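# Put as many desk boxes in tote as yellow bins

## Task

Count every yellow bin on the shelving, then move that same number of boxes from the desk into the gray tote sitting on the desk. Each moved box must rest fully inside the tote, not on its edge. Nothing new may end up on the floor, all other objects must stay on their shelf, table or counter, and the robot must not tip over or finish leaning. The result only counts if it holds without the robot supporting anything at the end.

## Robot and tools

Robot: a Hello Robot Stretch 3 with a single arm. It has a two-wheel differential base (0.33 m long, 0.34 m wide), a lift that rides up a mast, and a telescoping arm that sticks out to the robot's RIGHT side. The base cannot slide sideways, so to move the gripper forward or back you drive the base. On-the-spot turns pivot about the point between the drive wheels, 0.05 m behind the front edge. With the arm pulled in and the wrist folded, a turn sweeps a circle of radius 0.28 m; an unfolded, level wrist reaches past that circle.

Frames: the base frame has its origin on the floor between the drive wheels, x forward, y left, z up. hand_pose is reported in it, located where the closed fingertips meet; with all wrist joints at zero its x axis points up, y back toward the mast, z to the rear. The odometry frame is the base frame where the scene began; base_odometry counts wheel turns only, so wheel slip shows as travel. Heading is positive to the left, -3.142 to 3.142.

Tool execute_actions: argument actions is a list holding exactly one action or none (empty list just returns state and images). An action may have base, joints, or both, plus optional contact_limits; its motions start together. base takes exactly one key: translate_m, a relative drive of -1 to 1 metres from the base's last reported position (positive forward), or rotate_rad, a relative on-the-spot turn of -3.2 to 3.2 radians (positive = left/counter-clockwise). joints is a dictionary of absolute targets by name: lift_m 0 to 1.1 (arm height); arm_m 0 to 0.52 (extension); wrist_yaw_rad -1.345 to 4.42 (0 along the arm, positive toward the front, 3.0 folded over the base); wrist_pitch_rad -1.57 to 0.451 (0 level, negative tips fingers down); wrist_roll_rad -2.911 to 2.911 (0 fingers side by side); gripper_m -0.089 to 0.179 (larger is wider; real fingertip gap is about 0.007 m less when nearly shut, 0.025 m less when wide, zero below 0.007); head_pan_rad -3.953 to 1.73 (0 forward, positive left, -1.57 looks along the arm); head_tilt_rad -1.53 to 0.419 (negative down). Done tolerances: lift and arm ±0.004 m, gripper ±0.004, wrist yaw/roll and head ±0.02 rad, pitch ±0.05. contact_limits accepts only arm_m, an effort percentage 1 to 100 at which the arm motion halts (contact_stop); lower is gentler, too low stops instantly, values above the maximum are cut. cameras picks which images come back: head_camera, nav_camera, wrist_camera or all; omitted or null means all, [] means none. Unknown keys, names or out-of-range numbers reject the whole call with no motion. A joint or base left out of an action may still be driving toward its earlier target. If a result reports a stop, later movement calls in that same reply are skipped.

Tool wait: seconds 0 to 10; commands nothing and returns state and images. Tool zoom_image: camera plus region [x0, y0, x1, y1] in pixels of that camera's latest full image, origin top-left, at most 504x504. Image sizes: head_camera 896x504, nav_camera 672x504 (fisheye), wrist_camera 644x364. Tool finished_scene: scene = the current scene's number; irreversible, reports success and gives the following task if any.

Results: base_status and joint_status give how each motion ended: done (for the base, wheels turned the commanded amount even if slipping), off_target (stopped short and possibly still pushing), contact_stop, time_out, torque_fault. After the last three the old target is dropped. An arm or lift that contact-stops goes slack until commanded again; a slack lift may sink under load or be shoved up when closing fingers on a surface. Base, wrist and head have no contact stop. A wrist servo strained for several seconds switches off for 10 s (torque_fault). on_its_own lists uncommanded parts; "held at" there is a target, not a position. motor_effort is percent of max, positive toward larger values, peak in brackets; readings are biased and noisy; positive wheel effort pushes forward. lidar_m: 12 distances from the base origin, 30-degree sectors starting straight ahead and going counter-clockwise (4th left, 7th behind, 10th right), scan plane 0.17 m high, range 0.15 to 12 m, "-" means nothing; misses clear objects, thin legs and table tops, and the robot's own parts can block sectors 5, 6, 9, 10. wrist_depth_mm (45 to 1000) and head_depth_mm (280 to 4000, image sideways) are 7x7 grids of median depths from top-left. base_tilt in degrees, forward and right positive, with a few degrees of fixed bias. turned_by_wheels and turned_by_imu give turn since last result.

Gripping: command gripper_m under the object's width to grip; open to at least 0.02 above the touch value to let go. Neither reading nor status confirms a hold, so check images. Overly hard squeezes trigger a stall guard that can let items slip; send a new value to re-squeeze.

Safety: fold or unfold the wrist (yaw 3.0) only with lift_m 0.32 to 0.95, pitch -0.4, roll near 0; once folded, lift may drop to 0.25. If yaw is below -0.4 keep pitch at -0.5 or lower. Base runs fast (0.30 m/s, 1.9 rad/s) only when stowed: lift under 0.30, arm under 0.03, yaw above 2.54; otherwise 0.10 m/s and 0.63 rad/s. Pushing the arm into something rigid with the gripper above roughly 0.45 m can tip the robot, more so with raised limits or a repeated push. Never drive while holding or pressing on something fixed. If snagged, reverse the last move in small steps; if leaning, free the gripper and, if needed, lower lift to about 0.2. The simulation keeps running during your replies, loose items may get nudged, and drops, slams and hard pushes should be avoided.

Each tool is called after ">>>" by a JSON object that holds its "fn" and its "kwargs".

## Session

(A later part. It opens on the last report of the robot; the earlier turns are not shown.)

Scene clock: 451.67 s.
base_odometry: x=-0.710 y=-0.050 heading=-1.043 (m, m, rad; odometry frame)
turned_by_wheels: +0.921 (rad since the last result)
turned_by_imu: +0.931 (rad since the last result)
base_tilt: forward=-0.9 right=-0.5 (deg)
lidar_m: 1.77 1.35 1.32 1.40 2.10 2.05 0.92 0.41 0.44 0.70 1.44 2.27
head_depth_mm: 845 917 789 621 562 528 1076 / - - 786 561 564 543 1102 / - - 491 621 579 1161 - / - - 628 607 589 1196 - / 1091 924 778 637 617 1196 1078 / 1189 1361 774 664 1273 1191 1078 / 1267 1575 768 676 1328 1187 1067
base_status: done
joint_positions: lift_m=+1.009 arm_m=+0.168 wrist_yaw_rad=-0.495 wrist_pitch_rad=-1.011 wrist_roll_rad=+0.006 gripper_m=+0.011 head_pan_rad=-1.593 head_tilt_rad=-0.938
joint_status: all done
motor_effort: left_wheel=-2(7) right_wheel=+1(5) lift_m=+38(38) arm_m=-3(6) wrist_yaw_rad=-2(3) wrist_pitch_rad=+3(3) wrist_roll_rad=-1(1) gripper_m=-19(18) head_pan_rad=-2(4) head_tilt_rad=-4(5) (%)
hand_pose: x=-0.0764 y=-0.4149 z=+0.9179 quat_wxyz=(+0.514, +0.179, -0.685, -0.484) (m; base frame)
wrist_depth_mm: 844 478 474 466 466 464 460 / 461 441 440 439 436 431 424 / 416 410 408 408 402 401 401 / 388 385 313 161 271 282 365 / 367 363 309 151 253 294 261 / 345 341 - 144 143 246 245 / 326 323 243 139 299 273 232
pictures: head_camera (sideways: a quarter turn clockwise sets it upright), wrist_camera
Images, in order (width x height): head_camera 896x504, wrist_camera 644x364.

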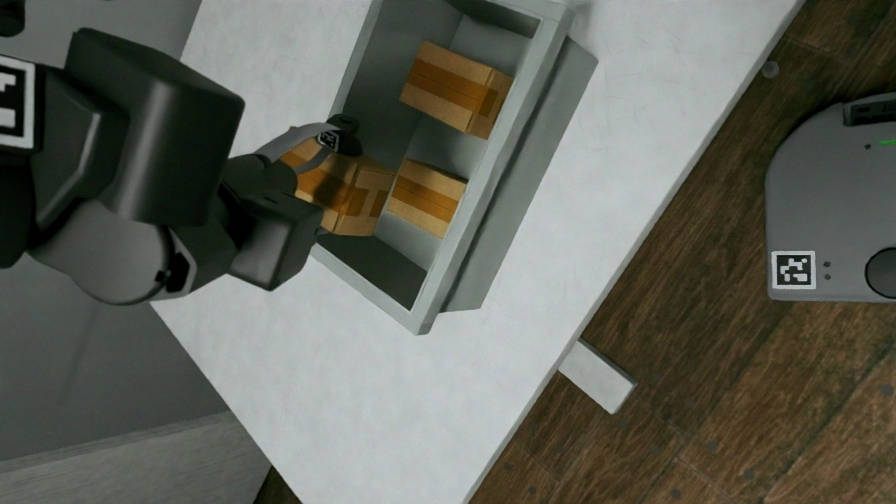

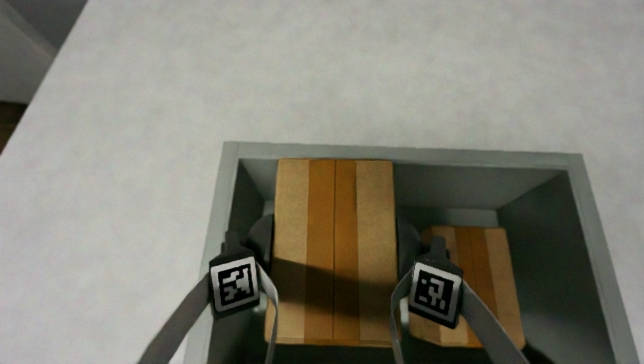

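>>> {"fn": "execute_actions", "kwargs": {"actions": [{"joints": {"lift_m": 0.908, "arm_m": 0.165}}], "cameras": ["wrist_camera", "head_camera"]}}

Scene clock: 459.77 s.
base_odometry: x=-0.710 y=-0.050 heading=-1.043 (m, m, rad; odometry frame)
turned_by_wheels: +0.000 (rad since the last result)
turned_by_imu: +0.000 (rad since the last result)
base_tilt: forward=-0.9 right=-0.4 (deg)
lidar_m: 1.76 1.35 1.32 1.40 2.09 2.05 0.92 0.41 0.44 0.70 1.44 2.27
head_depth_mm: 850 - - 563 563 527 1072 / 889 - 714 557 565 543 1100 / 949 - - 562 577 1160 - / 1030 987 - 591 588 1199 - / 1098 925 776 637 618 1196 1073 / 1187 1354 774 665 1279 1193 1075 / 1271 1577 771 677 1329 1189 1070
base_status: not commanded
joint_positions: lift_m=+0.909 arm_m=+0.165 wrist_yaw_rad=-0.495 wrist_pitch_rad=-1.011 wrist_roll_rad=+0.006 gripper_m=+0.011 head_pan_rad=-1.593 head_tilt_rad=-0.938
joint_status: all done
motor_effort: left_wheel=-3(2) right_wheel=+1(0) lift_m=+9(36) arm_m=-3(1) wrist_yaw_rad=-2(2) wrist_pitch_rad=+4(4) wrist_roll_rad=-1(0) gripper_m=-17(18) head_pan_rad=-3(1) head_tilt_rad=-4(5) (%)
hand_pose: x=-0.0764 y=-0.4118 z=+0.8175 quat_wxyz=(+0.514, +0.179, -0.685, -0.484) (m; base frame)
wrist_depth_mm: 347 345 345 340 339 335 333 / 322 316 175 175 174 171 169 / 300 291 213 221 215 209 202 / 281 164 249 161 265 172 203 / 263 153 224 152 206 156 155 / 249 140 - 144 143 148 145 / 235 129 227 139 224 140 138
pictures: head_camera (sideways: a quarter turn clockwise sets it upright), wrist_camera
Images, in order (width x height): head_camera 896x504, wrist_camera 644x364.

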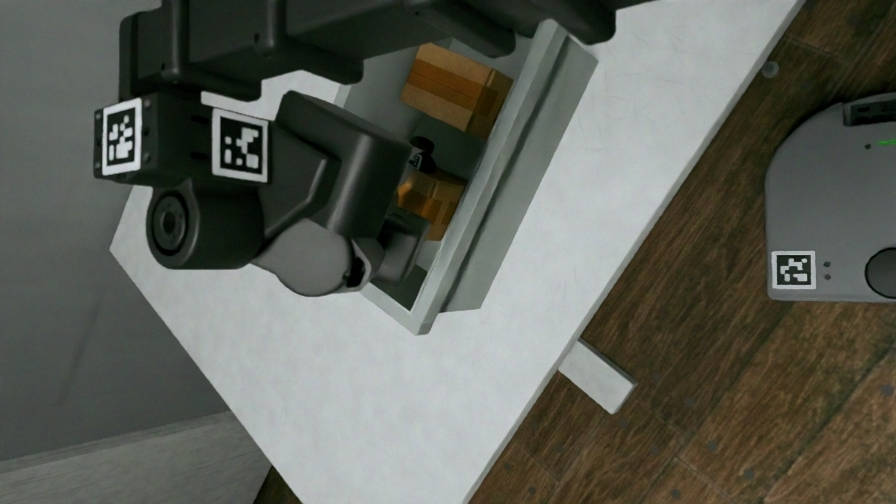

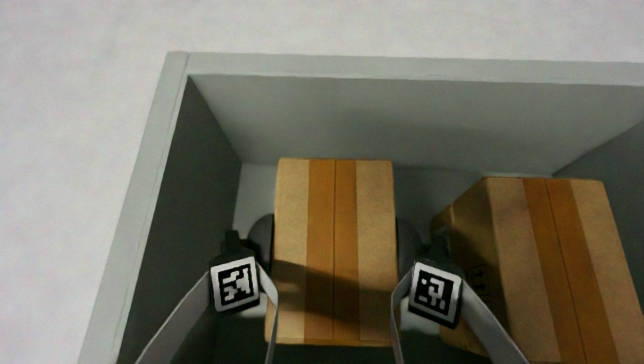

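>>> {"fn": "execute_actions", "kwargs": {"actions": [{"joints": {"lift_m": 0.905, "gripper_m": 0.105}}], "cameras": ["wrist_camera"]}}

>>> {"fn": "execute_actions", "kwargs": {"actions": [{"joints": {"lift_m": 1.0}}]}}

Scene clock: 463.40 s.
base_odometry: x=-0.710 y=-0.050 heading=-1.043 (m, m, rad; odometry frame)
turned_by_wheels: +0.000 (rad since the last result)
turned_by_imu: +0.000 (rad since the last result)
base_tilt: forward=-0.9 right=-0.5 (deg)
lidar_m: 1.76 1.35 1.32 1.40 2.09 2.05 0.92 0.42 0.44 0.69 1.44 2.27
head_depth_mm: 851 - - 563 563 527 1077 / 893 - 641 553 564 542 1102 / 951 - - 564 579 1157 - / 1026 984 - 591 587 1195 - / 1099 926 777 639 617 1194 1074 / 1186 1373 770 665 1270 1190 1071 / 1274 1580 769 676 1325 1190 1066
base_status: not commanded
joint_positions: lift_m=+0.906 arm_m=+0.165 wrist_yaw_rad=-0.495 wrist_pitch_rad=-1.009 wrist_roll_rad=+0.006 gripper_m=+0.105 head_pan_rad=-1.593 head_tilt_rad=-0.938
joint_status: all done
motor_effort: left_wheel=-2(2) right_wheel=+1(1) lift_m=+9(9) arm_m=-3(3) wrist_yaw_rad=-2(2) wrist_pitch_rad=+3(3) wrist_roll_rad=+0(1) gripper_m=+0(80) head_pan_rad=-2(2) head_tilt_rad=-4(5) (%)
hand_pose: x=-0.0767 y=-0.4123 z=+0.8148 quat_wxyz=(+0.515, +0.179, -0.685, -0.484) (m; base frame)
wrist_depth_mm: 344 342 339 339 337 333 329 / 319 313 174 171 171 169 167 / 297 288 212 220 214 208 202 / 279 164 248 163 262 173 196 / 260 144 252 154 246 154 153 / 246 132 239 145 234 145 143 / 232 147 226 140 223 154 135
pictures: wrist_camera
Images, in order (width x height): wrist_camera 644x364.

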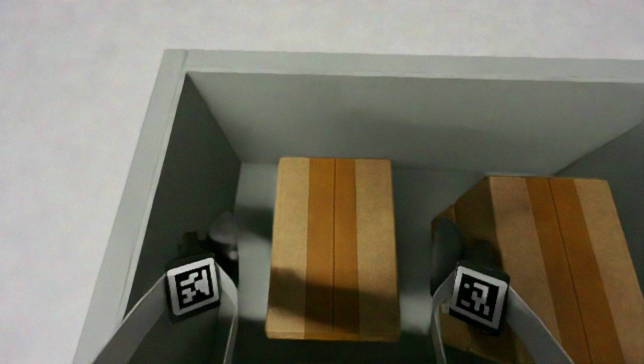

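Scene clock: 465.10 s.
base_odometry: x=-0.710 y=-0.050 heading=-1.043 (m, m, rad; odometry frame)
turned_by_wheels: +0.000 (rad since the last result)
turned_by_imu: +0.000 (rad since the last result)
base_tilt: forward=-0.9 right=-0.5 (deg)
lidar_m: 1.77 1.35 1.33 1.40 2.10 2.05 0.92 0.41 0.44 0.69 1.44 2.28
head_depth_mm: 859 916 790 623 563 529 1074 / - - 805 562 564 543 1104 / - - 632 573 580 1164 - / - - 663 592 588 1195 - / 1094 922 777 637 619 1193 1077 / 1189 1361 772 663 1275 1185 1069 / 1261 1576 769 676 1328 1182 1076
base_status: not commanded
joint_positions: lift_m=+0.999 arm_m=+0.165 wrist_yaw_rad=-0.495 wrist_pitch_rad=-1.009 wrist_roll_rad=+0.006 gripper_m=+0.105 head_pan_rad=-1.593 head_tilt_rad=-0.938
joint_status: all done
motor_effort: left_wheel=-2(3) right_wheel=+1(1) lift_m=+38(39) arm_m=-3(3) wrist_yaw_rad=-2(1) wrist_pitch_rad=+3(3) wrist_roll_rad=+0(1) gripper_m=+1(0) head_pan_rad=-2(2) head_tilt_rad=-4(4) (%)
hand_pose: x=-0.0767 y=-0.4123 z=+0.9082 quat_wxyz=(+0.515, +0.179, -0.685, -0.484) (m; base frame)
wrist_depth_mm: 823 466 459 458 456 451 454 / 440 435 427 429 423 422 419 / 405 404 399 397 391 394 388 / 376 376 293 312 299 286 263 / 354 353 338 247 346 276 246 / 337 335 323 234 319 281 231 / 317 316 264 306 301 300 219
pictures: head_camera (sideways: a quarter turn clockwise sets it upright), nav_camera (sideways: a quarter turn counterclockwise sets it upright), wrist_camera
Images, in order (width x height): head_camera 896x504, nav_camera 672x504, wrist_camera 644x364.

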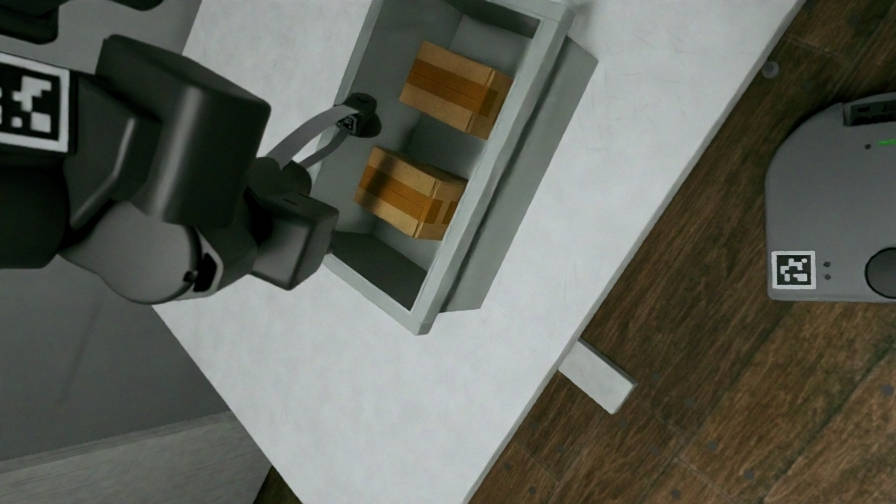

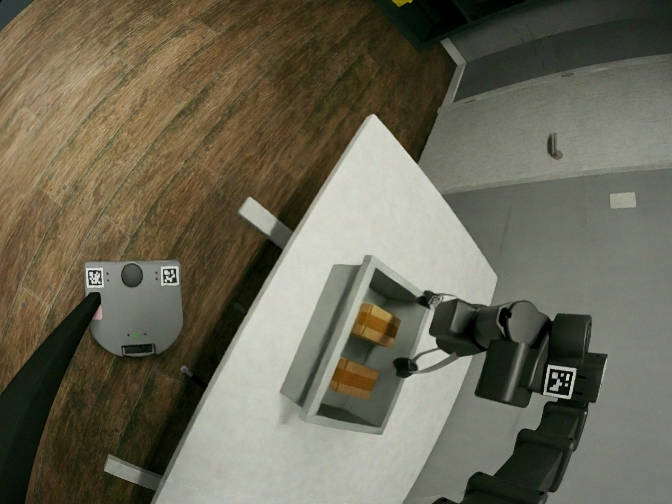

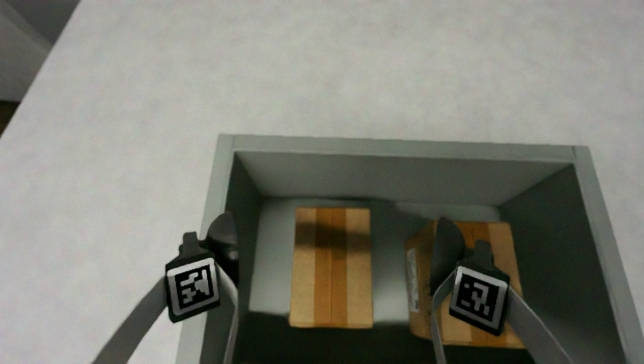

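>>> {"fn": "execute_actions", "kwargs": {"actions": [{"joints": {"head_pan_rad": 0.1, "head_tilt_rad": -0.2}}], "cameras": ["nav_camera", "head_camera"]}}

Scene clock: 470.30 s.
base_odometry: x=-0.710 y=-0.050 heading=-1.043 (m, m, rad; odometry frame)
turned_by_wheels: +0.000 (rad since the last result)
turned_by_imu: +0.000 (rad since the last result)
base_tilt: forward=-0.9 right=-0.4 (deg)
lidar_m: 1.77 1.36 1.32 1.40 2.10 2.05 0.92 0.42 0.44 0.69 1.44 2.27
head_depth_mm: 2379 2419 2579 2564 2658 2025 1552 / 2591 2509 2647 2738 2755 2021 1536 / 2709 2239 2378 2544 2632 2020 1532 / 2694 1937 2046 2173 2287 2009 1523 / 1725 1699 1790 1876 1990 1966 1522 / 1479 1519 1574 1660 1740 1800 1514 / 1323 1362 1424 1477 1549 1619 1507
base_status: not commanded
joint_positions: lift_m=+0.999 arm_m=+0.165 wrist_yaw_rad=-0.495 wrist_pitch_rad=-1.009 wrist_roll_rad=+0.006 gripper_m=+0.105 head_pan_rad=+0.093 head_tilt_rad=-0.211
joint_status: all done
motor_effort: left_wheel=-2(2) right_wheel=+1(1) lift_m=+38(38) arm_m=-2(2) wrist_yaw_rad=-2(2) wrist_pitch_rad=+2(3) wrist_roll_rad=-1(0) gripper_m=+1(0) head_pan_rad=+5(41) head_tilt_rad=+5(28) (%)
hand_pose: x=-0.0767 y=-0.4123 z=+0.9082 quat_wxyz=(+0.515, +0.179, -0.685, -0.484) (m; base frame)
wrist_depth_mm: 834 464 463 455 460 452 449 / 444 433 428 424 422 418 418 / 403 402 399 395 392 390 389 / 379 377 293 312 300 285 262 / 354 351 340 247 344 276 247 / 334 335 323 233 318 283 232 / 317 315 263 306 304 299 218
pictures: head_camera (sideways: a quarter turn clockwise sets it upright), nav_camera (sideways: a quarter turn counterclockwise sets it upright)
Images, in order (width x height): head_camera 896x504, nav_camera 672x504.

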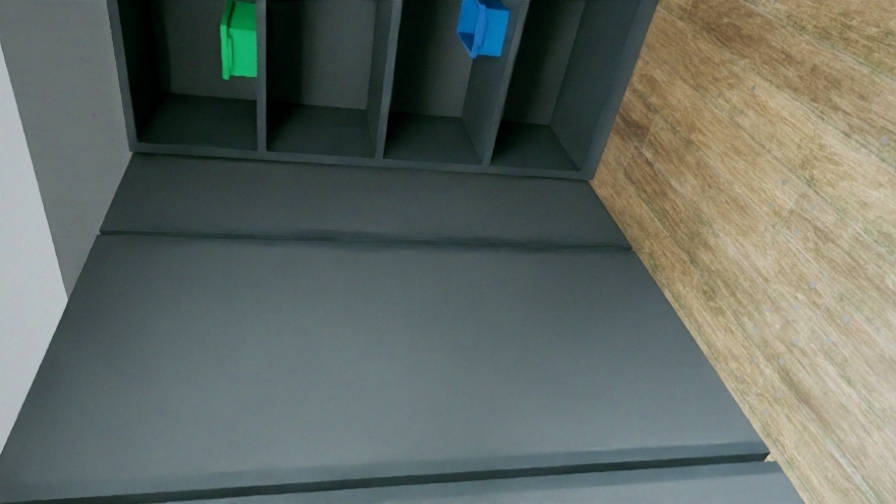

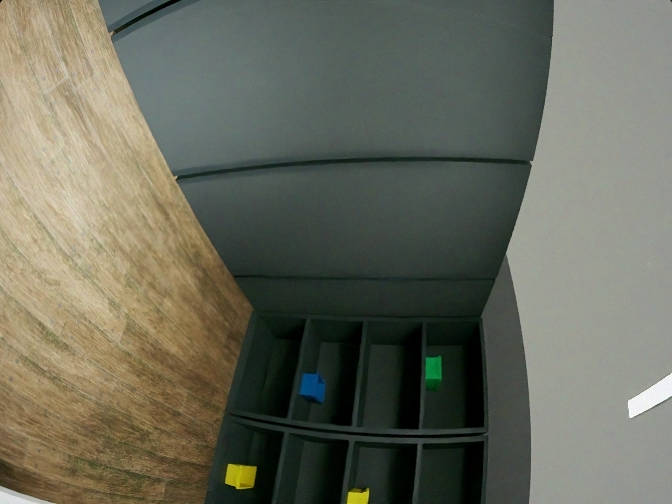

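>>> {"fn": "finished_scene", "kwargs": {"scene": 2}}

The scene is finished: the task was done.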